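## Task

Find the printed block, which sits in one of the six drawers belonging to the two short, slim file cabinets that each have three drawers, and set it on the desk. When finished, all drawers in the room must be fully closed, both cabinets must remain roughly where they started, and the robot must not have fallen or be left leaning. Anything that stays in place only because the robot is holding it does not count.

## Robot and tools

Robot: a simulated Hello Robot Stretch 4. It is a single-arm mobile manipulator on an omni-wheel base. A lift rides up and down a mast, and a telescoping arm reaches straight out ahead of the base. At the end of the arm is a three-joint wrist (yaw, pitch, roll) and a two-finger gripper. It stands about 1.6 m tall, and the base rim lies within 0.23 m of the base origin. There are four cameras: head_camera (pinhole, 420x560), head_left_camera and head_right_camera (fisheye, 420x672) and wrist_camera (pinhole, 616x392). Loose objects can sometimes get a brief nudge from outside.

Frames: the base frame has its origin on the floor beneath the base centre, with x forward, y left and z up. hand_pose is reported in this frame, at a point between the open fingertips, and it may be slightly off. The odometry frame is the base frame as it stood when the scene began. base_odometry counts wheel rotation, so any slip shows up as travel. Its heading runs from -3.142 to 3.142, positive to the left.

execute_actions(actions, cameras): actions is a list with zero or one action. An empty list just returns the state and images. One action may hold "base", "joints", or both, plus optional "pace" and "contact_limits". Alternatively it may hold only {"end_of_arm": "enable_torque"}, which turns back on any wrist or gripper motor that has shut itself off. All motions in an action start together.
- base: exactly one relative move, an offset from where the base last reported itself. translate_m drives straight, forward positive, range -2 to 2 m. strafe_m moves sideways, left positive, range -2 to 2 m. rotate_rad turns in place, counter-clockwise from above positive, range -3.2 to 3.2 rad.
- joints: absolute targets keyed by joint name, with done-tolerances. lift_m 0 to 1.2 (±0.004). arm_m extension 0 to 0.55 (±0.004). wrist_yaw_rad -1.134 to 4.276 (0 forward, positive left, 3.14 stowed, above 3.4 the arm may obstruct). wrist_pitch_rad -1.117 to 4.259 (0 level, 1.57 pointing down). wrist_roll_rad -1.117 to 4.259 (0 puts the fingers level with each other; positive turns clockwise viewed from behind the gripper). gripper_m -0.038 to 0.141, the fingertip gap in metres; negative values press the tips together. A target outside its range gets clipped and the result reports this. Any other bad value or unknown key rejects the whole call.
- pace: "slow", "default", "fast" or "max". Base speed is 0.1, 0.3, 0.4 or 0.6 m/s and turning is 1, 2, 3 or 4 rad/s. Once lift_m is above 0.2, both are reduced, down to 0.3 m/s and 1 rad/s at 1.2.
- contact_limits: only {"arm_m": value} is accepted, from 0 (gentlest) to 0.75, default 0.5. It sets how hard the arm may push before it halts.
- cameras: a list of camera names or "all". Omitted or null gives all cameras, and [] gives none.
No single action lasts more than 15 s. Joints or the base left out of an action may still be driving toward an earlier target. To unfold the wrist at scene start, send lift_m 0.4 together with wrist_yaw_rad 0.

wait(seconds 0 to 10): commands nothing and returns state and images. zoom_image(camera, region [x0,y0,x1,y1] in pixels, no larger than 504x504): gives a closer look at that camera's latest full image. finished_scene(scene 1 or 2): closes the scene permanently and reports whether it succeeded. The next scene's task comes with it. Replying without calling a tool ends everything.

Results: base_status and joint_status report how each motion ended. "done" means the target was reached; for the base it only means the wheels turned the full amount. "off_target" means it came to rest short and may still be pushing. "contact_stop_at_<key>" means it hit something; that part drops its target, and the lift, arm or wheels go slack (a slack lift can sink, slack wheels can roll). "limit_stop_at_own_body" means the robot was about to hit itself; moving away from the body still works. This is likely with pitch below -0.2 combined with roll below -0.4 or above 4. "limit_stop_at_tilt" means the lean exceeds 6 degrees; lift, arm and wheels go slack until it eases. "torque_fault" means a wrist or gripper motor went limp, and you must send enable_torque. on_its_own describes uncommanded behaviour; its "held at" gives the target being held, not the actual position. lidar_m lists 12 distances for 30-degree sectors: the 1st straight ahead, then counter-clockwise (4th left, 7th behind, 10th right). "-" means nothing seen or closer than 0.25 m. It covers heights from about 0.15 m up to the robot's height. wrist_depth_mm is a 7x7 grid of median depths, 100 to 2000 mm. motor_effort is given in percent, positive toward higher joint values, with the peak in brackets. It is noisy and has a constant offset. For wheels, positive means turning right. If turned_by_wheels and turned_by_imu differ by more than about 0.1 rad, suspect a collision or slip. base_tilt is in degrees, forward and right positive, with an error of about ±1.5.

Gripping: command a gap smaller than the object. Squeezing harder pulls the object toward the wrist. Neither the reading nor "done" proves you are holding it. At commands of 0 or more, a clear jump in gripper effort indicates a firm grip. If the fingertips snag on a surface, raise the lift.

Cautions: with more than 1 kg held and arm_m above 0.2, turning or driving can tip the robot, especially at fast paces. Steady pushing or pulling with a high gripper or a high contact limit can also tip it. Drawers must end fully shut without the robot holding them, and the cabinets must not shift. Avoid drops, slams, hard impacts and forceful shoves. A wrist above about 2 kg while level will fault.

Each tool is called after "Request:" in YAML: its name, and indented under it one key for each argument.

## Session

Request:
execute_actions:
  actions: []

Scene clock: 0.00 s.
base_odometry: x=+0.000 y=+0.000 heading=+0.000 (m, m, rad; odometry frame)
turned_by_wheels: +0.000 (rad since the last result)
turned_by_imu: +0.000 (rad since the last result)
base_tilt: forward=+0.6 right=+0.1 (deg)
lidar_m: 1.12 0.82 0.83 0.98 2.77 1.46 0.90 0.80 1.66 1.02 0.93 0.94
base_status: not commanded
joint_positions: lift_m=+0.174 arm_m=+0.000 wrist_yaw_rad=+3.070 wrist_pitch_rad=+0.011 wrist_roll_rad=+0.008 gripper_m=+0.057
joint_status: not commanded
motor_effort: lift_m=+18 arm_m=-1 wrist_yaw_rad=+1 wrist_pitch_rad=-7 wrist_roll_rad=-1 gripper_m=-1 wheel_0=+0 wheel_1=+0 wheel_2=+0 (%)
hand_pose: x=-0.1103 y=+0.1079 z=+0.3493 quat_wxyz=(+0.036, -0.005, +0.004, +0.999) (m; base frame)
wrist_depth_mm: - 143 1229 1430 1808 - - / - 143 1118 1499 - - - / 107 142 233 1430 - - - / 121 144 1160 1430 - - - / 1182 1205 1098 1397 1708 - - / 1098 1042 203 1205 212 1229 1182 / 820 866 891 - 854 778 831
pictures: head_camera, head_left_camera, head_right_camera, wrist_camera
Images, in order (width x height): head_camera 420x560, head_left_camera 420x672, head_right_camera 420x672, wrist_camera 616x392.

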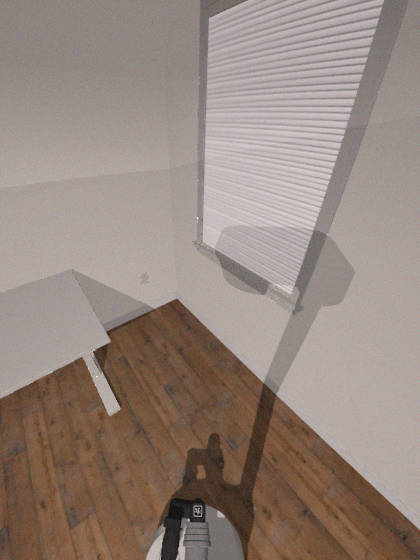

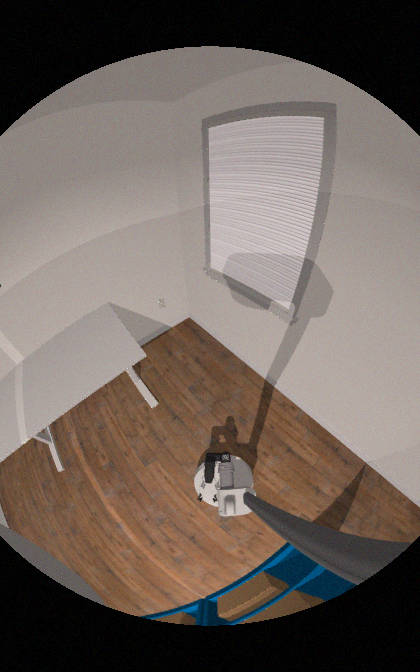

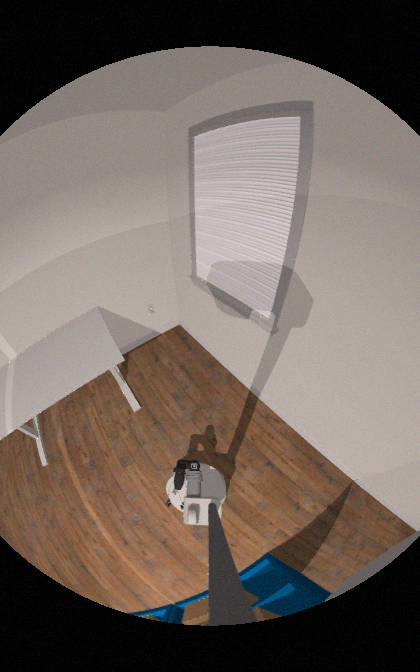

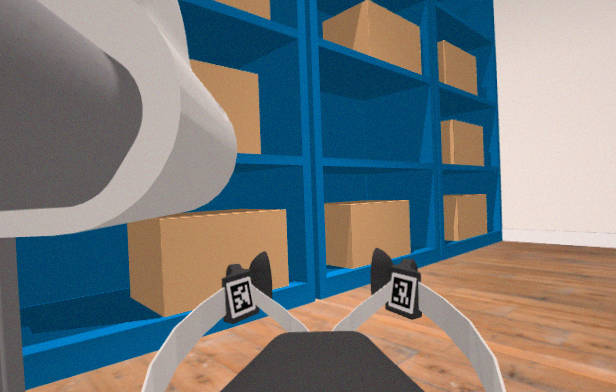

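Request:
execute_actions:
  actions:
    - {"base":{"rotate_rad":2.1}}

Scene clock: 3.00 s.
base_odometry: x=+0.000 y=+0.000 heading=+2.100 (m, m, rad; odometry frame)
turned_by_wheels: +2.100 (rad since the last result)
turned_by_imu: +2.068 (rad since the last result)
base_tilt: forward=+0.7 right=+0.2 (deg)
lidar_m: 2.76 1.48 0.91 0.80 1.72 1.07 0.92 0.93 1.11 0.82 0.83 1.00
base_status: done
joint_positions: lift_m=+0.174 arm_m=+0.000 wrist_yaw_rad=+3.070 wrist_pitch_rad=+0.011 wrist_roll_rad=+0.008 gripper_m=+0.057
joint_status: not commanded
motor_effort: lift_m=+18(18) arm_m=-2(2) wrist_yaw_rad=+1(0) wrist_pitch_rad=-6(7) wrist_roll_rad=-1(1) gripper_m=-1(1) wheel_0=-1(6) wheel_1=-1(8) wheel_2=-1(4) (%)
hand_pose: x=-0.1103 y=+0.1079 z=+0.3493 quat_wxyz=(+0.036, -0.005, +0.004, +0.999) (m; base frame)
wrist_depth_mm: - 143 1078 1118 1182 1281 1366 / - 143 1060 1138 1182 1281 1397 / 108 141 234 1138 1205 1308 1366 / 121 144 1060 1118 1205 1308 1366 / 946 991 1042 1138 1205 1281 1366 / 960 1008 203 1118 213 1229 1182 / 891 878 878 - 842 778 831
pictures: head_camera, head_left_camera, head_right_camera, wrist_camera
Images, in order (width x height): head_camera 420x560, head_left_camera 420x672, head_right_camera 420x672, wrist_camera 616x392.

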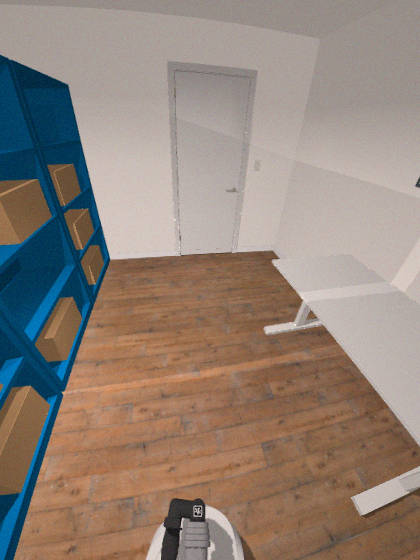

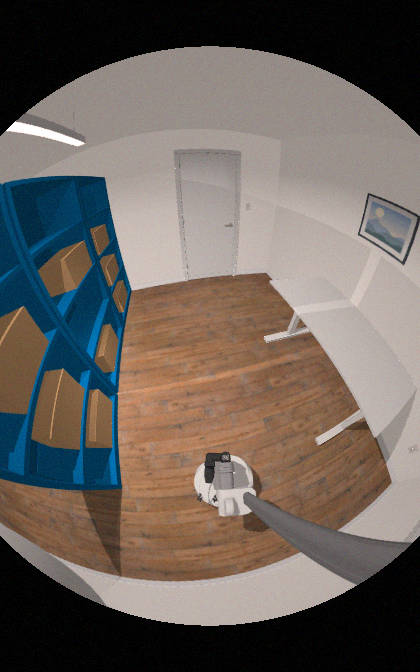

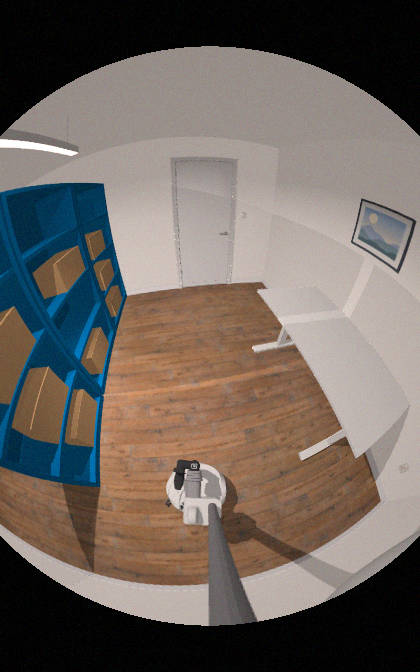

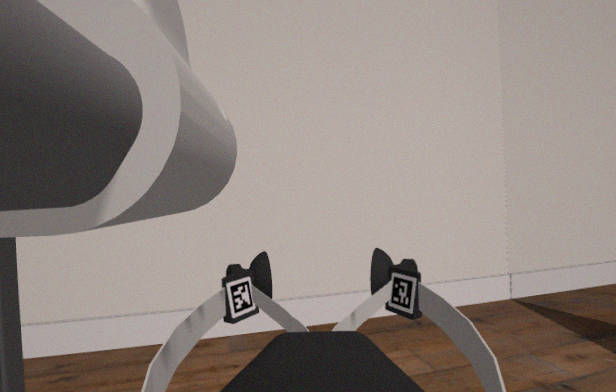

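Request:
execute_actions:
  actions:
    - {"base":{"rotate_rad":1.9},"joints":{"lift_m":0.4,"wrist_yaw_rad":0}}

Scene clock: 6.57 s.
base_odometry: x=+0.000 y=+0.000 heading=-2.284 (m, m, rad; odometry frame)
turned_by_wheels: +1.900 (rad since the last result)
turned_by_imu: +1.871 (rad since the last result)
base_tilt: forward=+0.6 right=+0.2 (deg)
lidar_m: 0.82 1.21 0.95 0.92 0.95 1.47 0.82 0.89 1.34 2.31 1.07 0.81
base_status: done
joint_positions: lift_m=+0.400 arm_m=+0.000 wrist_yaw_rad=+0.000 wrist_pitch_rad=+0.011 wrist_roll_rad=+0.008 gripper_m=+0.057
joint_status: all done
motor_effort: lift_m=+20(20) arm_m=-1(1) wrist_yaw_rad=+0(7) wrist_pitch_rad=-6(6) wrist_roll_rad=-1(1) gripper_m=-4(2) wheel_0=-1(6) wheel_1=-1(7) wheel_2=-1(6) (%)
hand_pose: x=+0.4597 y=-0.0873 z=+0.5748 quat_wxyz=(+1.000, +0.004, +0.006, +0.000) (m; base frame)
wrist_depth_mm: 1255 1708 - - 768 778 809 / 1229 1708 - - 1025 991 564 / 1229 1708 - - 1042 615 559 / 1205 1661 - - 1042 627 569 / 1229 1661 - - 591 580 564 / 1229 1708 204 603 212 1008 809 / 1205 1336 1366 - 1042 788 621
pictures: head_camera, head_left_camera, head_right_camera, wrist_camera
Images, in order (width x height): head_camera 420x560, head_left_camera 420x672, head_right_camera 420x672, wrist_camera 616x392.

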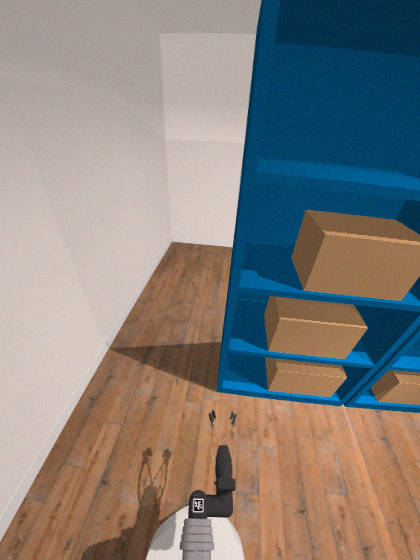

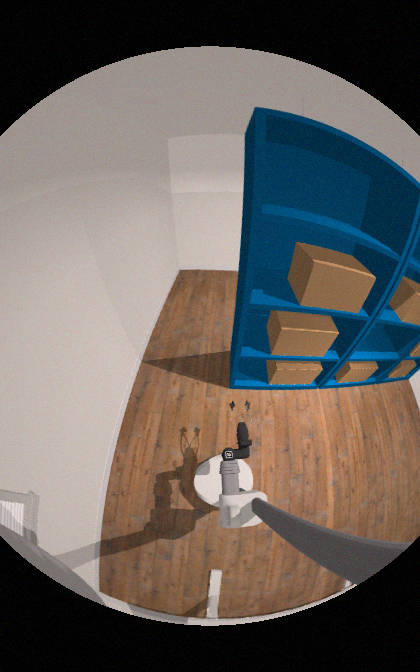

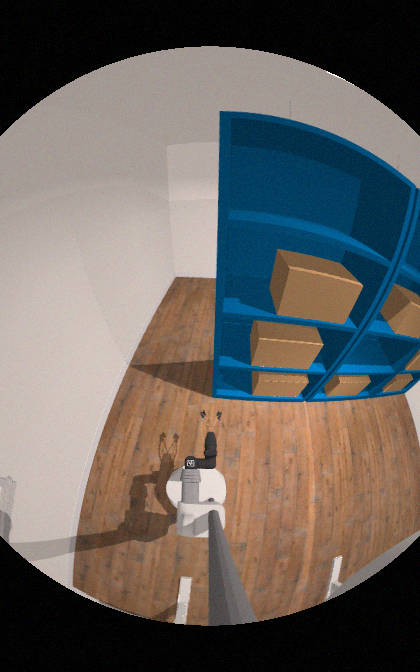

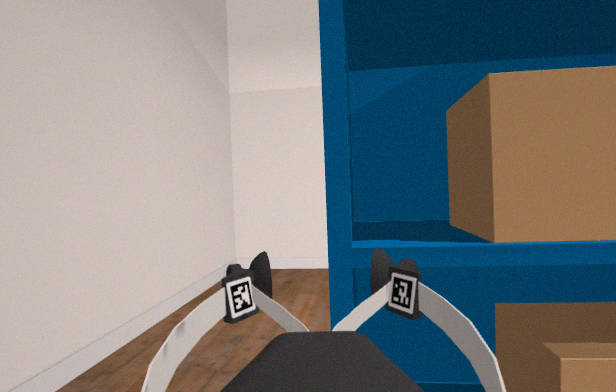

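Request:
execute_actions:
  actions:
    - {"base":{"strafe_m":0.48},"joints":{"lift_m":0.2},"pace":"fast"}
  cameras: []

Request:
execute_actions:
  actions:
    - {"base":{"translate_m":1.0},"pace":"fast"}
  cameras: ["head_camera","head_right_camera"]

Scene clock: 11.73 s.
base_odometry: x=+0.363 y=-0.314 heading=-2.284 (m, m, rad; odometry frame)
turned_by_wheels: +0.000 (rad since the last result)
turned_by_imu: +0.000 (rad since the last result)
base_tilt: forward=+0.6 right=+0.2 (deg)
lidar_m: 1.28 0.61 0.46 0.46 0.48 0.69 1.03 0.85 1.23 2.42 1.12 1.00
base_status: done
joint_positions: lift_m=+0.200 arm_m=+0.000 wrist_yaw_rad=+0.000 wrist_pitch_rad=+0.011 wrist_roll_rad=+0.008 gripper_m=+0.057
joint_status: all done
motor_effort: lift_m=+16(20) arm_m=-1(1) wrist_yaw_rad=+1(1) wrist_pitch_rad=-5(6) wrist_roll_rad=-1(0) gripper_m=-3(2) wheel_0=+0(10) wheel_1=+0(11) wheel_2=-1(0) (%)
hand_pose: x=+0.4596 y=-0.0874 z=+0.3751 quat_wxyz=(+1.000, +0.004, +0.006, +0.000) (m; base frame)
wrist_depth_mm: 668 904 1499 - - - 741 / 654 904 1499 - - - 750 / 654 904 1499 - - - 759 / 647 891 1499 - - - 778 / 647 891 1366 - - 1983 768 / 634 878 203 1255 212 1182 778 / 640 788 931 - 878 809 788
pictures: none
No camera images: the call's "cameras" was empty. Leave "cameras" out to get every camera's image.

Scene clock: 15.60 s.
base_odometry: x=-0.291 y=-1.070 heading=-2.284 (m, m, rad; odometry frame)
turned_by_wheels: +0.000 (rad since the last result)
turned_by_imu: -0.005 (rad since the last result)
base_tilt: forward=+0.6 right=+0.1 (deg)
lidar_m: 0.98 0.44 0.33 0.34 0.39 0.59 1.84 1.91 0.59 0.56 0.61 2.22
base_status: done
joint_positions: lift_m=+0.200 arm_m=+0.000 wrist_yaw_rad=+0.000 wrist_pitch_rad=+0.011 wrist_roll_rad=+0.008 gripper_m=+0.057
joint_status: not commanded
motor_effort: lift_m=+16(16) arm_m=-1(1) wrist_yaw_rad=+1(1) wrist_pitch_rad=-7(6) wrist_roll_rad=-1(2) gripper_m=-2(2) wheel_0=-1(6) wheel_1=-1(7) wheel_2=-1(12) (%)
hand_pose: x=+0.4597 y=-0.0874 z=+0.3751 quat_wxyz=(+1.000, +0.004, +0.006, +0.000) (m; base frame)
wrist_depth_mm: 539 732 1229 1983 1983 1921 1863 / 525 732 1229 1983 1983 1863 1808 / 521 723 1229 1983 1983 1921 1863 / 521 723 1182 1983 1983 1921 1863 / 517 699 1078 - 1921 1921 1921 / 512 707 204 1255 212 1229 1229 / 517 640 931 - 891 809 878
pictures: head_camera, head_right_camera
Images, in order (width x height): head_camera 420x560, head_right_camera 420x672.

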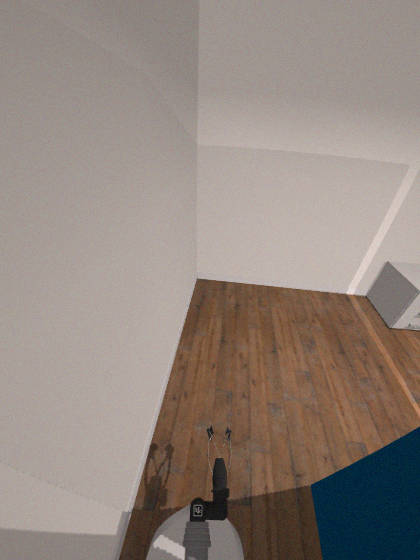

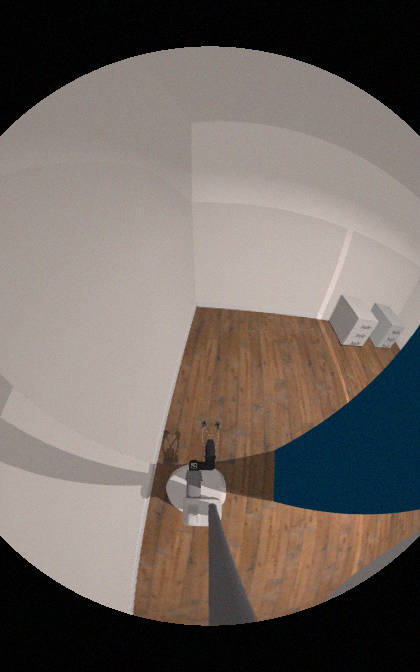

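Request:
execute_actions:
  actions:
    - {"base":{"rotate_rad":-0.125}}
  cameras: []

Request:
execute_actions:
  actions:
    - {"base":{"translate_m":0.6},"pace":"fast"}
  cameras: []

Request:
execute_actions:
  actions:
    - {"base":{"strafe_m":-1.4},"pace":"fast"}

Scene clock: 18.67 s.
base_odometry: x=-0.291 y=-1.070 heading=-2.409 (m, m, rad; odometry frame)
turned_by_wheels: -0.125 (rad since the last result)
turned_by_imu: -0.123 (rad since the last result)
base_tilt: forward=+0.7 right=+0.2 (deg)
lidar_m: 1.48 0.50 0.36 0.34 0.35 0.51 1.30 1.85 2.43 0.57 0.60 2.28
base_status: done
joint_positions: lift_m=+0.200 arm_m=+0.000 wrist_yaw_rad=+0.000 wrist_pitch_rad=+0.011 wrist_roll_rad=+0.008 gripper_m=+0.057
joint_status: not commanded
motor_effort: lift_m=+16(16) arm_m=-1(1) wrist_yaw_rad=+1(1) wrist_pitch_rad=-6(7) wrist_roll_rad=-1(0) gripper_m=-2(2) wheel_0=-1(5) wheel_1=+0(8) wheel_2=+0(7) (%)
hand_pose: x=+0.4597 y=-0.0874 z=+0.3751 quat_wxyz=(+1.000, +0.004, +0.006, +0.000) (m; base frame)
wrist_depth_mm: 668 976 1983 - 1983 - 1983 / 654 976 - 1983 - - 1983 / 647 960 1983 - - - 1983 / 647 960 1863 - - - 1983 / 640 946 1661 - - 1983 1983 / 640 917 203 1255 213 1255 1229 / 634 809 931 - 891 809 878
pictures: none
No camera images: the call's "cameras" was empty. Leave "cameras" out to get every camera's image.

Scene clock: 21.53 s.
base_odometry: x=-0.737 y=-1.472 heading=-2.409 (m, m, rad; odometry frame)
turned_by_wheels: +0.000 (rad since the last result)
turned_by_imu: -0.003 (rad since the last result)
base_tilt: forward=+0.7 right=+0.1 (deg)
lidar_m: 1.57 0.51 0.37 0.35 0.37 0.51 1.38 0.84 0.60 0.84 1.99 1.67
base_status: done
joint_positions: lift_m=+0.200 arm_m=+0.000 wrist_yaw_rad=+0.000 wrist_pitch_rad=+0.011 wrist_roll_rad=+0.008 gripper_m=+0.057
joint_status: not commanded
motor_effort: lift_m=+16(16) arm_m=-1(1) wrist_yaw_rad=+0(1) wrist_pitch_rad=-7(5) wrist_roll_rad=-2(1) gripper_m=-3(2) wheel_0=-2(8) wheel_1=-1(7) wheel_2=+0(9) (%)
hand_pose: x=+0.4597 y=-0.0874 z=+0.3751 quat_wxyz=(+1.000, +0.004, +0.006, +0.000) (m; base frame)
wrist_depth_mm: 691 1008 1430 1397 1397 1397 1397 / 668 1008 1397 1397 1430 1430 1430 / 668 991 1430 1397 1397 1397 1397 / 661 976 1430 1430 1397 1430 1397 / 654 976 1430 1430 1430 1430 1397 / 647 946 203 1229 213 1281 1229 / 661 831 931 - 891 820 878
pictures: none
No camera images: the call's "cameras" was empty. Leave "cameras" out to get every camera's image.

Scene clock: 26.27 s.
base_odometry: x=-1.673 y=-0.430 heading=-2.409 (m, m, rad; odometry frame)
turned_by_wheels: +0.000 (rad since the last result)
turned_by_imu: +0.000 (rad since the last result)
base_tilt: forward=+0.6 right=+0.1 (deg)
lidar_m: 1.24 1.68 1.82 1.73 0.28 0.25 0.46 0.25 0.29 0.77 1.54 1.11
base_status: done
joint_positions: lift_m=+0.200 arm_m=+0.000 wrist_yaw_rad=+0.000 wrist_pitch_rad=+0.011 wrist_roll_rad=+0.008 gripper_m=+0.057
joint_status: not commanded
motor_effort: lift_m=+16(16) arm_m=-1(1) wrist_yaw_rad=+1(1) wrist_pitch_rad=-7(8) wrist_roll_rad=-1(1) gripper_m=-1(2) wheel_0=-1(11) wheel_1=+1(12) wheel_2=+1(2) (%)
hand_pose: x=+0.4596 y=-0.0874 z=+0.3751 quat_wxyz=(+1.000, +0.004, +0.006, +0.000) (m; base frame)
wrist_depth_mm: 1430 1464 1430 1430 1430 1397 1430 / 1430 1430 1430 1430 1430 1430 1430 / 1464 1464 1430 1430 1430 1430 1430 / 1430 1430 1464 1430 1042 854 866 / 1464 1464 1430 1430 931 866 854 / 1430 1430 204 1255 213 866 866 / 946 904 931 - 891 820 866
pictures: head_camera, head_left_camera, head_right_camera, wrist_camera
Images, in order (width x height): head_camera 420x560, head_left_camera 420x672, head_right_camera 420x672, wrist_camera 616x392.

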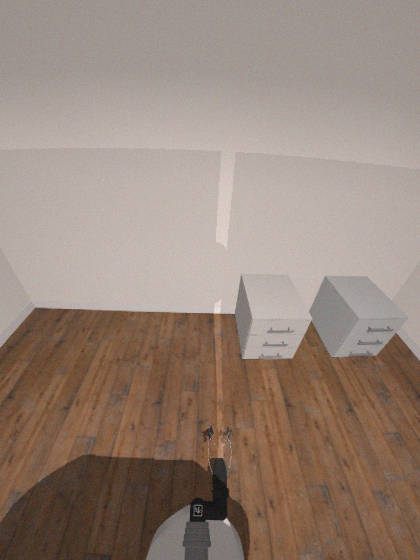

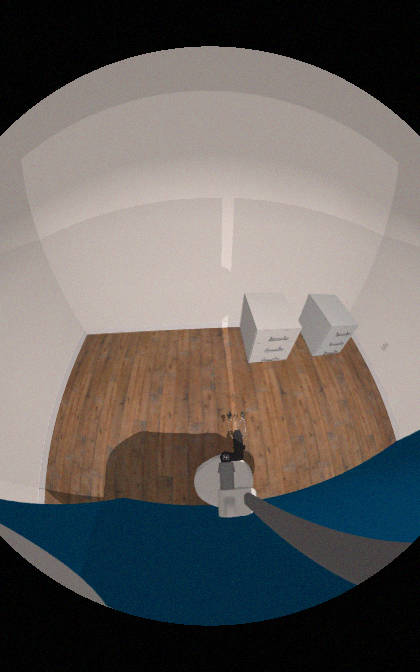

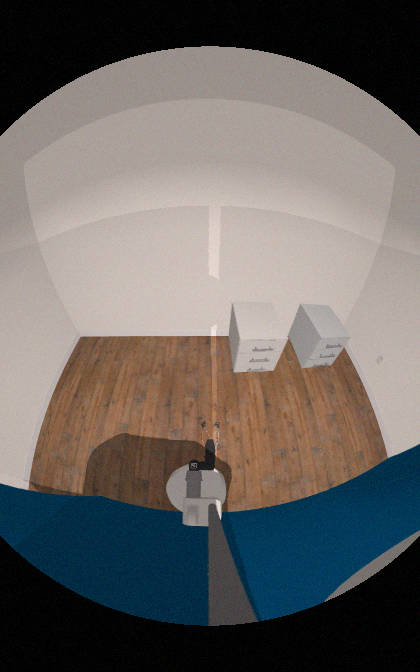

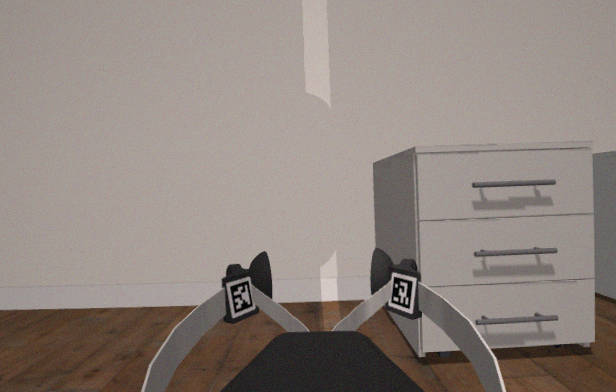

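Request:
execute_actions:
  actions:
    - {"base":{"translate_m":0.25},"joints":{"lift_m":0.27,"wrist_roll_rad":1.57,"gripper_m":0.07},"pace":"fast"}
  cameras: []

Request:
execute_actions:
  actions:
    - {"base":{"strafe_m":-0.45},"pace":"fast"}
  cameras: ["head_camera","wrist_camera"]

Scene clock: 31.43 s.
base_odometry: x=-1.859 y=-0.598 heading=-2.409 (m, m, rad; odometry frame)
turned_by_wheels: +0.000 (rad since the last result)
turned_by_imu: -0.001 (rad since the last result)
base_tilt: forward=+0.7 right=+0.2 (deg)
lidar_m: 1.22 1.43 1.83 1.75 0.65 0.46 0.43 0.47 0.62 1.67 1.39 0.90
base_status: done
joint_positions: lift_m=+0.270 arm_m=+0.000 wrist_yaw_rad=+0.000 wrist_pitch_rad=+0.011 wrist_roll_rad=+1.570 gripper_m=+0.070
joint_status: all done
motor_effort: lift_m=+20(21) arm_m=-2(2) wrist_yaw_rad=+0(1) wrist_pitch_rad=-6(5) wrist_roll_rad=+0(2) gripper_m=-2(1) wheel_0=-1(6) wheel_1=+0(7) wheel_2=+1(13) (%)
hand_pose: x=+0.4597 y=-0.0874 z=+0.4448 quat_wxyz=(+0.707, +0.707, +0.004, -0.004) (m; base frame)
wrist_depth_mm: 1229 1205 1182 615 603 603 597 / 1229 1205 1205 609 603 615 615 / 1205 1205 1205 1182 1118 917 668 / 1229 1182 1205 1182 1160 991 676 / 1205 1205 1205 1182 1160 1008 676 / 1229 1205 198 1160 195 866 676 / 1205 1182 1182 - 1160 904 676
pictures: none
No camera images: the call's "cameras" was empty. Leave "cameras" out to get every camera's image.

Scene clock: 33.77 s.
base_odometry: x=-2.160 y=-0.263 heading=-2.409 (m, m, rad; odometry frame)
turned_by_wheels: +0.000 (rad since the last result)
turned_by_imu: -0.001 (rad since the last result)
base_tilt: forward=+0.6 right=+0.2 (deg)
lidar_m: 0.79 1.44 1.93 2.19 0.63 0.45 0.42 0.44 0.62 1.52 1.16 0.86
base_status: done
joint_positions: lift_m=+0.270 arm_m=+0.000 wrist_yaw_rad=+0.000 wrist_pitch_rad=+0.011 wrist_roll_rad=+1.570 gripper_m=+0.070
joint_status: not commanded
motor_effort: lift_m=+19(20) arm_m=-1(1) wrist_yaw_rad=+1(1) wrist_pitch_rad=-5(6) wrist_roll_rad=+0(0) gripper_m=-2(1) wheel_0=+0(10) wheel_1=+2(10) wheel_2=+1(4) (%)
hand_pose: x=+0.4596 y=-0.0874 z=+0.4448 quat_wxyz=(+0.707, +0.707, +0.004, -0.004) (m; base frame)
wrist_depth_mm: 1229 1229 1229 1160 1098 960 661 / 1229 1229 1229 1205 1182 904 627 / 1205 1182 1229 615 615 615 603 / 1205 1229 1229 615 615 615 603 / 1229 1205 1205 609 609 597 597 / 1229 1182 197 609 195 597 597 / 1205 1205 1182 - 603 715 668
pictures: head_camera, wrist_camera
Images, in order (width x height): head_camera 420x560, wrist_camera 616x392.

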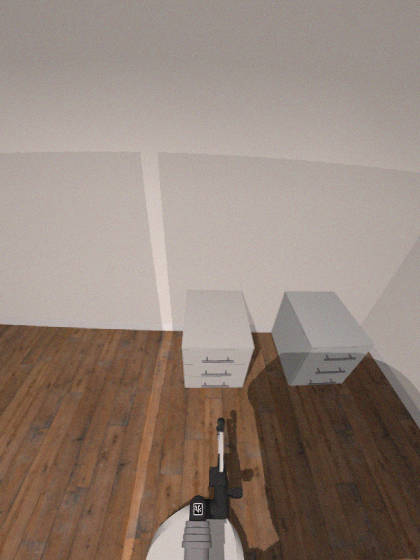

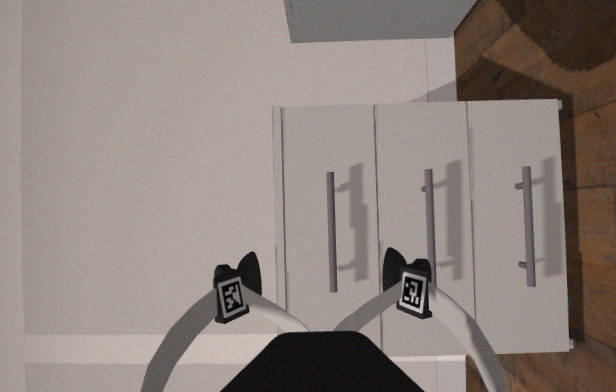

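Request:
execute_actions:
  actions:
    - {"joints":{"lift_m":0.245,"arm_m":0.27}}
  cameras: ["wrist_camera"]

Scene clock: 39.17 s.
base_odometry: x=-2.160 y=-0.263 heading=-2.409 (m, m, rad; odometry frame)
turned_by_wheels: +0.000 (rad since the last result)
turned_by_imu: +0.000 (rad since the last result)
base_tilt: forward=+0.7 right=+0.2 (deg)
lidar_m: 0.79 1.42 1.93 2.19 0.65 0.45 0.44 0.44 0.62 1.51 1.17 0.86
base_status: not commanded
joint_positions: lift_m=+0.245 arm_m=+0.269 wrist_yaw_rad=+0.000 wrist_pitch_rad=+0.011 wrist_roll_rad=+1.570 gripper_m=+0.070
joint_status: all done
motor_effort: lift_m=+15(16) arm_m=+5(6) wrist_yaw_rad=+0(2) wrist_pitch_rad=-5(6) wrist_roll_rad=-1(1) gripper_m=-2(3) wheel_0=+0(0) wheel_1=+2(2) wheel_2=+1(1) (%)
hand_pose: x=+0.7285 y=-0.0874 z=+0.4202 quat_wxyz=(+0.707, +0.707, +0.004, -0.004) (m; base frame)
wrist_depth_mm: 946 946 931 931 917 778 554 / 946 931 349 347 345 343 340 / 946 931 349 345 343 342 340 / 931 931 347 343 342 340 338 / 946 931 347 342 342 336 334 / 931 917 197 340 195 336 334 / 931 931 349 - 334 334 332
pictures: wrist_camera
Images, in order (width x height): wrist_camera 616x392.

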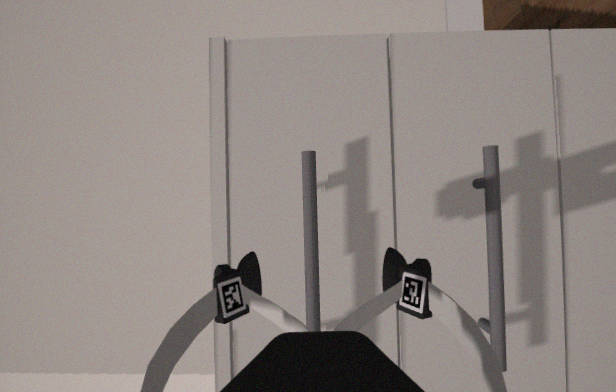

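Request:
execute_actions:
  actions:
    - {"joints":{"lift_m":0.253,"arm_m":0.365},"contact_limits":{"arm_m":0.2}}
  cameras: ["wrist_camera","head_camera"]

Scene clock: 42.40 s.
base_odometry: x=-2.160 y=-0.263 heading=-2.409 (m, m, rad; odometry frame)
turned_by_wheels: +0.000 (rad since the last result)
turned_by_imu: +0.000 (rad since the last result)
base_tilt: forward=+0.6 right=+0.2 (deg)
lidar_m: 0.79 1.43 1.95 2.19 0.65 0.44 0.42 0.45 0.60 1.53 1.15 0.85
base_status: not commanded
joint_positions: lift_m=+0.253 arm_m=+0.364 wrist_yaw_rad=-0.001 wrist_pitch_rad=+0.010 wrist_roll_rad=+1.570 gripper_m=+0.070
joint_status: all done
motor_effort: lift_m=+20(20) arm_m=+7(6) wrist_yaw_rad=+5(5) wrist_pitch_rad=-2(5) wrist_roll_rad=+0(0) gripper_m=-1(1) wheel_0=+0(1) wheel_1=+2(2) wheel_2=+0(0) (%)
contact_limits: arm_m 0.2
hand_pose: x=+0.8230 y=-0.0878 z=+0.4281 quat_wxyz=(+0.707, +0.707, +0.003, -0.004) (m; base frame)
wrist_depth_mm: 842 842 255 254 252 250 249 / 842 842 255 252 250 249 247 / 842 831 253 251 250 247 244 / 842 831 251 249 248 246 243 / 842 831 251 247 246 245 242 / 842 820 197 246 213 243 242 / 820 831 247 - 243 242 241
pictures: head_camera, wrist_camera
Images, in order (width x height): head_camera 420x560, wrist_camera 616x392.

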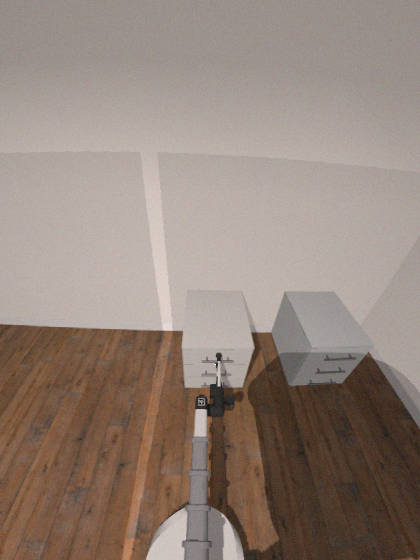

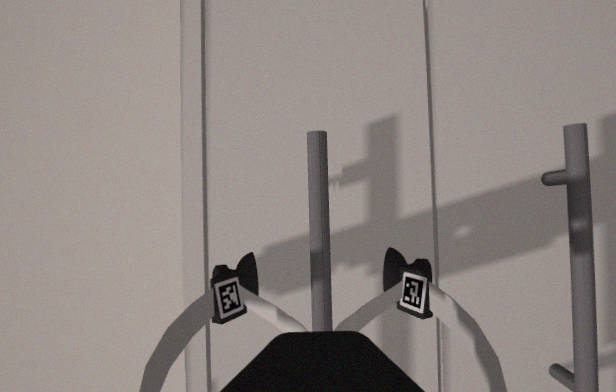

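Just touching the face. Back off slightly and close.

Request:
execute_actions:
  actions:
    - {"joints":{"arm_m":0.352,"gripper_m":-0.015}}
  cameras: ["wrist_camera"]

Request:
execute_actions:
  actions:
    - {"joints":{"arm_m":0.1},"pace":"slow","contact_limits":{"arm_m":0.3}}
  cameras: ["wrist_camera","head_camera"]

Scene clock: 45.70 s.
base_odometry: x=-2.160 y=-0.263 heading=-2.409 (m, m, rad; odometry frame)
turned_by_wheels: +0.000 (rad since the last result)
turned_by_imu: +0.000 (rad since the last result)
base_tilt: forward=+0.7 right=+0.2 (deg)
lidar_m: 0.80 1.44 1.93 2.20 0.65 0.45 0.42 0.44 0.62 1.52 1.15 0.87
base_status: not commanded
joint_positions: lift_m=+0.253 arm_m=+0.353 wrist_yaw_rad=+0.001 wrist_pitch_rad=+0.011 wrist_roll_rad=+1.570 gripper_m=-0.014
joint_status: all done
motor_effort: lift_m=+20(20) arm_m=-5(4) wrist_yaw_rad=+0(5) wrist_pitch_rad=-5(5) wrist_roll_rad=-1(1) gripper_m=-18(17) wheel_0=+0(1) wheel_1=+2(2) wheel_2=+0(1) (%)
hand_pose: x=+0.8123 y=-0.0873 z=+0.4279 quat_wxyz=(+0.707, +0.707, +0.004, -0.004) (m; base frame)
wrist_depth_mm: 866 854 262 259 258 260 258 / 854 842 262 258 256 259 257 / 842 842 259 256 256 257 256 / 842 842 258 255 254 256 233 / 854 831 256 253 253 254 253 / 854 831 186 206 183 253 252 / 842 842 253 - 249 251 250
pictures: wrist_camera
Images, in order (width x height): wrist_camera 616x392.

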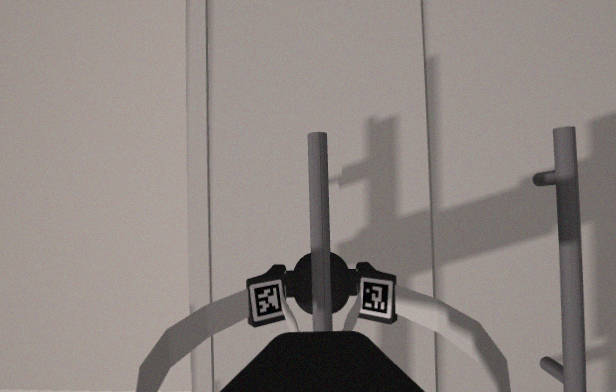

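Scene clock: 49.50 s.
base_odometry: x=-2.160 y=-0.263 heading=-2.410 (m, m, rad; odometry frame)
turned_by_wheels: -0.001 (rad since the last result)
turned_by_imu: -0.001 (rad since the last result)
base_tilt: forward=+0.6 right=+0.1 (deg)
lidar_m: 0.52 1.42 1.94 2.19 0.62 0.46 0.42 0.45 0.62 1.52 1.18 0.56
base_status: not commanded
joint_positions: lift_m=+0.253 arm_m=+0.101 wrist_yaw_rad=-0.011 wrist_pitch_rad=+0.011 wrist_roll_rad=+1.570 gripper_m=-0.014
joint_status: all done
on_its_own: wrist_yaw_rad is at rest, and its effort (+32) is outside its rest range (-13 to +13)
motor_effort: lift_m=+20(20) arm_m=-5(9) wrist_yaw_rad=+32(32) wrist_pitch_rad=-7(6) wrist_roll_rad=-1(0) gripper_m=-17(16) wheel_0=-4(4) wheel_1=+0(2) wheel_2=-2(2) (%)
contact_limits: arm_m 0.3
hand_pose: x=+0.5594 y=-0.0905 z=+0.4277 quat_wxyz=(+0.707, +0.707, +0.000, -0.008) (m; base frame)
wrist_depth_mm: 1160 1138 264 263 260 917 634 / 1138 1118 264 260 259 809 574 / 1118 1118 260 258 256 517 512 / 1118 1118 258 255 254 512 504 / 1098 1098 256 253 252 504 504 / 1118 1098 185 205 182 504 496 / 1118 1098 252 - 247 496 496
pictures: head_camera, wrist_camera
Images, in order (width x height): head_camera 420x560, wrist_camera 616x392.

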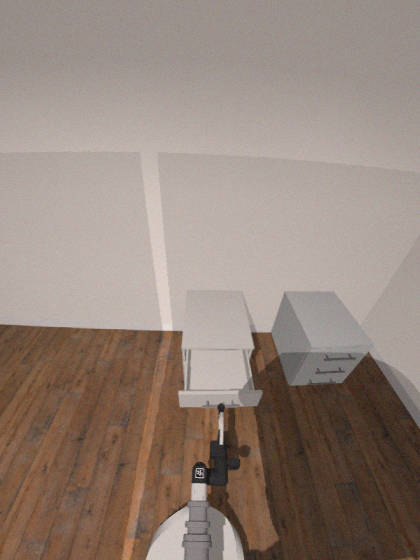

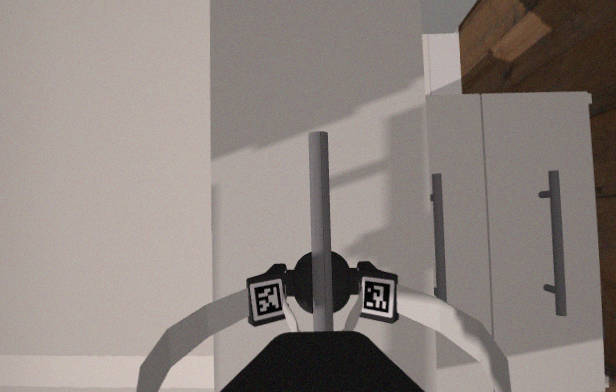

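Request:
execute_actions:
  actions:
    - {"joints":{"arm_m":0.0,"wrist_yaw_rad":-0.03},"pace":"slow","contact_limits":{"arm_m":0.2}}
  cameras: ["head_camera"]

Request:
zoom_image:
  camera: "head_camera"
  region: [150, 280, 300, 450]

Scene clock: 55.13 s.
base_odometry: x=-2.160 y=-0.263 heading=-2.409 (m, m, rad; odometry frame)
turned_by_wheels: +0.001 (rad since the last result)
turned_by_imu: +0.001 (rad since the last result)
base_tilt: forward=+0.6 right=+0.2 (deg)
lidar_m: 0.46 1.42 1.96 2.20 0.65 0.45 0.42 0.45 0.64 1.52 1.17 0.52
base_status: not commanded
joint_positions: lift_m=+0.253 arm_m=+0.002 wrist_yaw_rad=-0.028 wrist_pitch_rad=+0.013 wrist_roll_rad=+1.570 gripper_m=-0.014
joint_status: all done
motor_effort: lift_m=+20(20) arm_m=-9(8) wrist_yaw_rad=-6(27) wrist_pitch_rad=-11(12) wrist_roll_rad=-1(1) gripper_m=-21(20) wheel_0=-2(4) wheel_1=+0(1) wheel_2=+3(3) (%)
contact_limits: arm_m 0.2
hand_pose: x=+0.4585 y=-0.0955 z=+0.4273 quat_wxyz=(+0.707, +0.707, -0.005, -0.015) (m; base frame)
wrist_depth_mm: 1255 1229 281 277 277 917 627 / 1281 1229 277 274 273 931 634 / 1229 1205 273 272 270 615 615 / 1229 1205 272 267 267 609 609 / 1229 1205 268 266 264 609 603 / 1229 1160 263 210 186 603 597 / 1205 1182 264 - 259 591 591
pictures: head_camera
Images, in order (width x height): head_camera 420x560.

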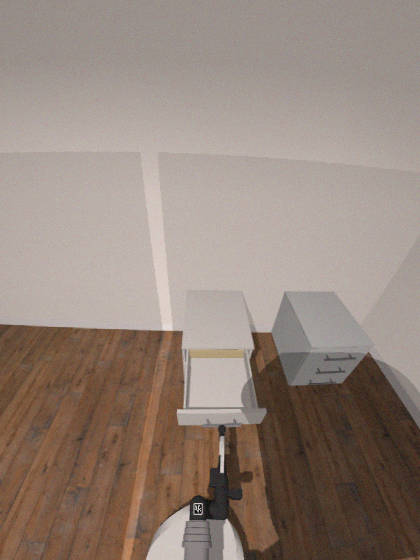

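Region (150, 280, 300, 450) of head_camera's 420x560 image, scaled by 2.965, with more detail than that image has; it fills the left 445 columns of this view, and the rest is white.

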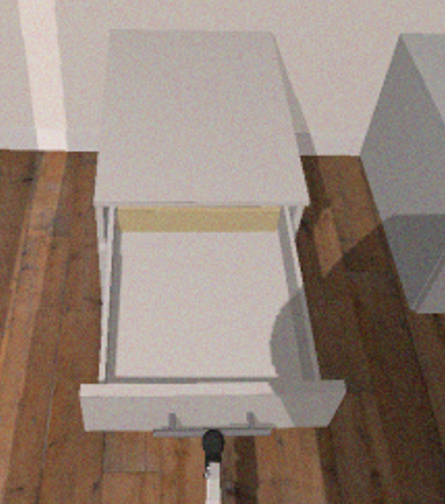

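Request:
execute_actions:
  actions:
    - {"joints":{"arm_m":0.33,"wrist_yaw_rad":0.0,"gripper_m":0.03},"contact_limits":{"arm_m":0.3}}
  cameras: ["wrist_camera"]

Request:
execute_actions:
  actions:
    - {"joints":{"arm_m":0.372},"pace":"slow","contact_limits":{"arm_m":0.2}}
  cameras: ["wrist_camera"]

Scene clock: 59.60 s.
base_odometry: x=-2.160 y=-0.263 heading=-2.409 (m, m, rad; odometry frame)
turned_by_wheels: +0.000 (rad since the last result)
turned_by_imu: +0.000 (rad since the last result)
base_tilt: forward=+0.6 right=+0.2 (deg)
lidar_m: 0.79 1.44 1.95 2.19 0.64 0.45 0.43 0.46 0.62 1.51 1.18 0.88
base_status: not commanded
joint_positions: lift_m=+0.253 arm_m=+0.329 wrist_yaw_rad=+0.000 wrist_pitch_rad=+0.011 wrist_roll_rad=+1.570 gripper_m=+0.030
joint_status: all done
motor_effort: lift_m=+20(20) arm_m=+5(11) wrist_yaw_rad=+1(38) wrist_pitch_rad=-5(10) wrist_roll_rad=-1(0) gripper_m=-5(20) wheel_0=+2(4) wheel_1=+1(1) wheel_2=+1(4) (%)
contact_limits: arm_m 0.3
hand_pose: x=+0.7885 y=-0.0874 z=+0.4278 quat_wxyz=(+0.707, +0.707, +0.004, -0.004) (m; base frame)
wrist_depth_mm: 878 891 293 290 289 286 285 / 878 878 290 287 287 285 282 / 878 866 290 287 285 283 281 / 878 866 287 285 283 281 266 / 878 866 286 283 282 279 277 / 866 854 191 281 196 278 276 / 866 866 283 - 278 276 274
pictures: wrist_camera
Images, in order (width x height): wrist_camera 616x392.

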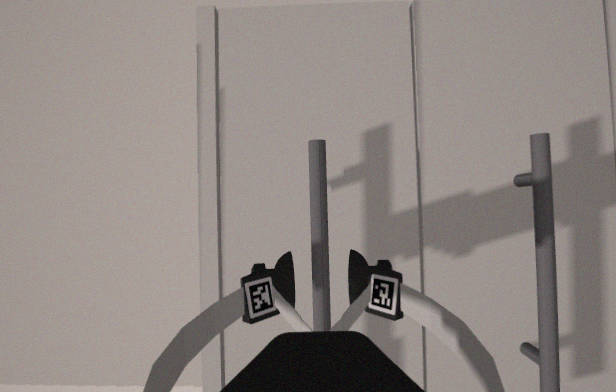

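Scene clock: 61.17 s.
base_odometry: x=-2.160 y=-0.263 heading=-2.409 (m, m, rad; odometry frame)
turned_by_wheels: +0.000 (rad since the last result)
turned_by_imu: +0.000 (rad since the last result)
base_tilt: forward=+0.6 right=+0.2 (deg)
lidar_m: 0.79 1.43 1.92 2.19 0.64 0.46 0.43 0.47 0.62 1.51 1.16 0.85
base_status: not commanded
joint_positions: lift_m=+0.253 arm_m=+0.370 wrist_yaw_rad=-0.004 wrist_pitch_rad=+0.011 wrist_roll_rad=+1.570 gripper_m=+0.030
joint_status: all done
motor_effort: lift_m=+20(20) arm_m=+10(8) wrist_yaw_rad=+10(10) wrist_pitch_rad=-3(7) wrist_roll_rad=+0(1) gripper_m=-2(5) wheel_0=+3(3) wheel_1=+1(1) wheel_2=-2(3) (%)
contact_limits: arm_m 0.2
hand_pose: x=+0.8292 y=-0.0884 z=+0.4280 quat_wxyz=(+0.707, +0.707, +0.002, -0.005) (m; base frame)
wrist_depth_mm: 842 842 252 250 248 247 243 / 842 842 250 247 247 244 243 / 831 831 248 247 245 243 242 / 842 820 246 243 243 241 239 / 820 831 244 242 242 240 239 / 820 820 195 216 191 238 237 / 820 820 242 - 238 236 236
pictures: wrist_camera
Images, in order (width x height): wrist_camera 616x392.

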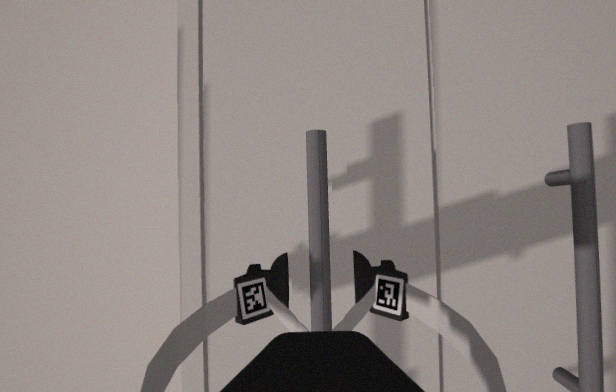

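Request:
execute_actions:
  actions:
    - {"joints":{"arm_m":0.29,"gripper_m":0.06},"base":{"rotate_rad":0.03}}
  cameras: []

Request:
execute_actions:
  actions:
    - {"joints":{"lift_m":0.103}}
  cameras: []

Request:
execute_actions:
  actions:
    - {"joints":{"arm_m":0.35},"contact_limits":{"arm_m":0.2}}
  cameras: ["wrist_camera"]

Scene clock: 64.80 s.
base_odometry: x=-2.160 y=-0.263 heading=-2.380 (m, m, rad; odometry frame)
turned_by_wheels: +0.030 (rad since the last result)
turned_by_imu: +0.029 (rad since the last result)
base_tilt: forward=+0.6 right=+0.2 (deg)
lidar_m: 0.79 1.44 2.01 2.20 0.63 0.44 0.42 0.44 0.64 1.52 1.15 0.87
base_status: done
joint_positions: lift_m=+0.253 arm_m=+0.291 wrist_yaw_rad=+0.000 wrist_pitch_rad=+0.011 wrist_roll_rad=+1.570 gripper_m=+0.060
joint_status: all done
motor_effort: lift_m=+20(20) arm_m=-5(9) wrist_yaw_rad=+2(37) wrist_pitch_rad=-7(5) wrist_roll_rad=+0(0) gripper_m=-1(3) wheel_0=-1(6) wheel_1=-1(5) wheel_2=-1(9) (%)
hand_pose: x=+0.7503 y=-0.0874 z=+0.4278 quat_wxyz=(+0.707, +0.707, +0.004, -0.004) (m; base frame)
wrist_depth_mm: 904 891 322 320 317 315 315 / 904 904 322 320 317 315 314 / 917 904 322 320 319 315 312 / 917 904 322 320 319 314 314 / 904 904 320 319 317 315 312 / 917 904 319 317 314 315 312 / 917 904 320 - 314 314 312
pictures: none
No camera images: the call's "cameras" was empty. Leave "cameras" out to get every camera's image.

Scene clock: 66.50 s.
base_odometry: x=-2.160 y=-0.263 heading=-2.380 (m, m, rad; odometry frame)
turned_by_wheels: +0.000 (rad since the last result)
turned_by_imu: +0.000 (rad since the last result)
base_tilt: forward=+0.7 right=+0.2 (deg)
lidar_m: 0.79 1.44 1.99 2.19 0.62 0.44 0.42 0.44 0.64 1.53 1.14 0.84
base_status: not commanded
joint_positions: lift_m=+0.103 arm_m=+0.291 wrist_yaw_rad=+0.000 wrist_pitch_rad=+0.011 wrist_roll_rad=+1.570 gripper_m=+0.060
joint_status: all done
motor_effort: lift_m=+15(20) arm_m=-5(5) wrist_yaw_rad=+1(1) wrist_pitch_rad=-6(6) wrist_roll_rad=+0(0) gripper_m=-3(2) wheel_0=-1(1) wheel_1=-1(2) wheel_2=-1(1) (%)
hand_pose: x=+0.7503 y=-0.0874 z=+0.2782 quat_wxyz=(+0.707, +0.707, +0.004, -0.004) (m; base frame)
wrist_depth_mm: 904 325 322 320 319 317 314 / 615 325 322 320 319 315 315 / 615 324 322 320 319 315 314 / 615 325 320 319 319 314 314 / 615 324 320 320 317 314 314 / 621 322 320 317 315 314 312 / 325 324 320 - 315 312 312
pictures: none
No camera images: the call's "cameras" was empty. Leave "cameras" out to get every camera's image.

Scene clock: 67.57 s.
base_odometry: x=-2.160 y=-0.263 heading=-2.380 (m, m, rad; odometry frame)
turned_by_wheels: +0.000 (rad since the last result)
turned_by_imu: +0.000 (rad since the last result)
base_tilt: forward=+0.6 right=+0.2 (deg)
lidar_m: 0.80 1.45 2.01 2.19 0.63 0.44 0.40 0.46 0.63 1.52 1.15 0.85
base_status: not commanded
joint_positions: lift_m=+0.103 arm_m=+0.349 wrist_yaw_rad=+0.000 wrist_pitch_rad=+0.011 wrist_roll_rad=+1.570 gripper_m=+0.060
joint_status: all done
motor_effort: lift_m=+16(15) arm_m=+5(5) wrist_yaw_rad=+0(0) wrist_pitch_rad=-6(5) wrist_roll_rad=-2(0) gripper_m=-2(2) wheel_0=-1(1) wheel_1=-1(2) wheel_2=-1(2) (%)
contact_limits: arm_m 0.2
hand_pose: x=+0.8085 y=-0.0874 z=+0.2782 quat_wxyz=(+0.707, +0.707, +0.004, -0.004) (m; base frame)
wrist_depth_mm: 268 265 264 263 259 258 256 / 267 266 263 260 259 258 256 / 266 264 263 262 259 257 255 / 266 264 263 260 258 258 256 / 266 263 262 260 257 257 255 / 266 264 262 259 257 257 255 / 264 263 262 - 258 255 254
pictures: wrist_camera
Images, in order (width x height): wrist_camera 616x392.

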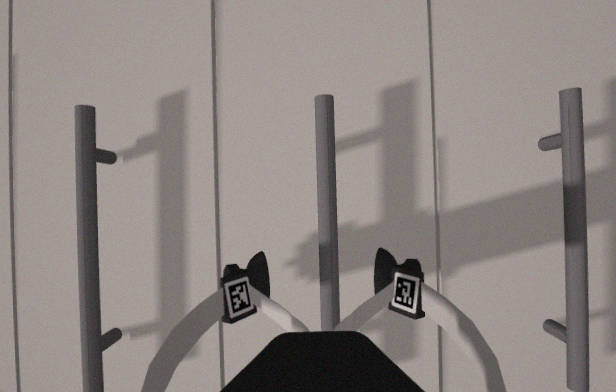

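Request:
execute_actions:
  actions:
    - {"joints":{"arm_m":0.356,"lift_m":0.099,"gripper_m":-0.015}}
  cameras: []

Request:
execute_actions:
  actions:
    - {"joints":{"arm_m":0.03},"pace":"slow","contact_limits":{"arm_m":0.3}}
  cameras: ["head_camera"]

Request:
zoom_image:
  camera: "head_camera"
  region: [150, 280, 300, 450]

Scene clock: 70.47 s.
base_odometry: x=-2.160 y=-0.263 heading=-2.380 (m, m, rad; odometry frame)
turned_by_wheels: +0.000 (rad since the last result)
turned_by_imu: +0.000 (rad since the last result)
base_tilt: forward=+0.6 right=+0.2 (deg)
lidar_m: 0.78 1.44 1.99 2.18 0.61 0.47 0.42 0.46 0.63 1.51 1.12 0.85
base_status: not commanded
joint_positions: lift_m=+0.099 arm_m=+0.355 wrist_yaw_rad=+0.001 wrist_pitch_rad=+0.012 wrist_roll_rad=+1.570 gripper_m=-0.014
joint_status: all done
motor_effort: lift_m=+16(15) arm_m=+3(6) wrist_yaw_rad=-1(4) wrist_pitch_rad=-8(9) wrist_roll_rad=+0(0) gripper_m=-17(15) wheel_0=-1(1) wheel_1=-2(2) wheel_2=-1(1) (%)
hand_pose: x=+0.8149 y=-0.0872 z=+0.2739 quat_wxyz=(+0.707, +0.707, +0.005, -0.004) (m; base frame)
wrist_depth_mm: 260 259 252 251 248 251 249 / 260 257 252 251 248 251 249 / 259 258 251 249 248 251 250 / 259 257 252 249 248 251 249 / 258 256 252 249 248 251 249 / 258 258 186 209 186 250 250 / 257 256 250 - 247 250 249
pictures: none
No camera images: the call's "cameras" was empty. Leave "cameras" out to get every camera's image.

Scene clock: 75.00 s.
base_odometry: x=-2.160 y=-0.263 heading=-2.380 (m, m, rad; odometry frame)
turned_by_wheels: +0.000 (rad since the last result)
turned_by_imu: +0.000 (rad since the last result)
base_tilt: forward=+0.6 right=+0.2 (deg)
lidar_m: 0.49 1.45 1.99 2.18 0.63 0.45 0.43 0.45 0.63 1.53 1.14 0.50
base_status: not commanded
joint_positions: lift_m=+0.099 arm_m=+0.031 wrist_yaw_rad=-0.002 wrist_pitch_rad=+0.013 wrist_roll_rad=+1.570 gripper_m=-0.014
joint_status: all done
motor_effort: lift_m=+15(15) arm_m=-5(7) wrist_yaw_rad=+5(5) wrist_pitch_rad=-12(12) wrist_roll_rad=-1(1) gripper_m=-17(19) wheel_0=-1(1) wheel_1=-1(1) wheel_2=-1(1) (%)
contact_limits: arm_m 0.3
hand_pose: x=+0.4902 y=-0.0879 z=+0.2735 quat_wxyz=(+0.707, +0.707, +0.004, -0.005) (m; base frame)
wrist_depth_mm: 1182 1160 253 249 248 580 402 / 1182 1182 251 249 248 574 404 / 1182 1182 250 249 247 580 407 / 1182 1160 251 248 248 580 410 / 1182 1160 250 249 247 574 413 / 1182 1182 185 209 185 535 415 / 1160 1182 249 - 246 525 415
pictures: head_camera
Images, in order (width x height): head_camera 420x560.

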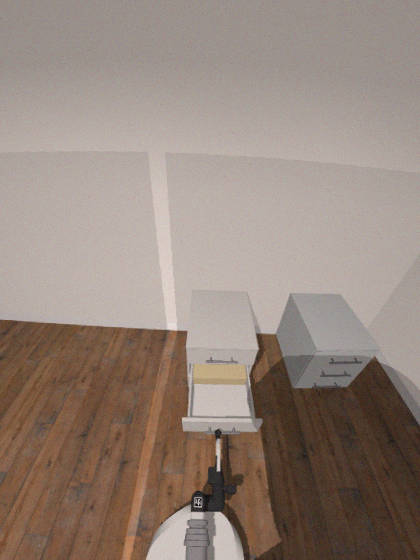

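Region (150, 280, 300, 450) of head_camera's 420x560 image, scaled by 2.965, with more detail than that image has; it fills the left 445 columns of this view, and the rest is white.

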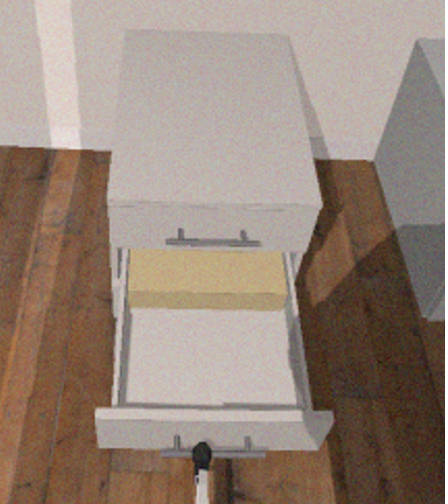

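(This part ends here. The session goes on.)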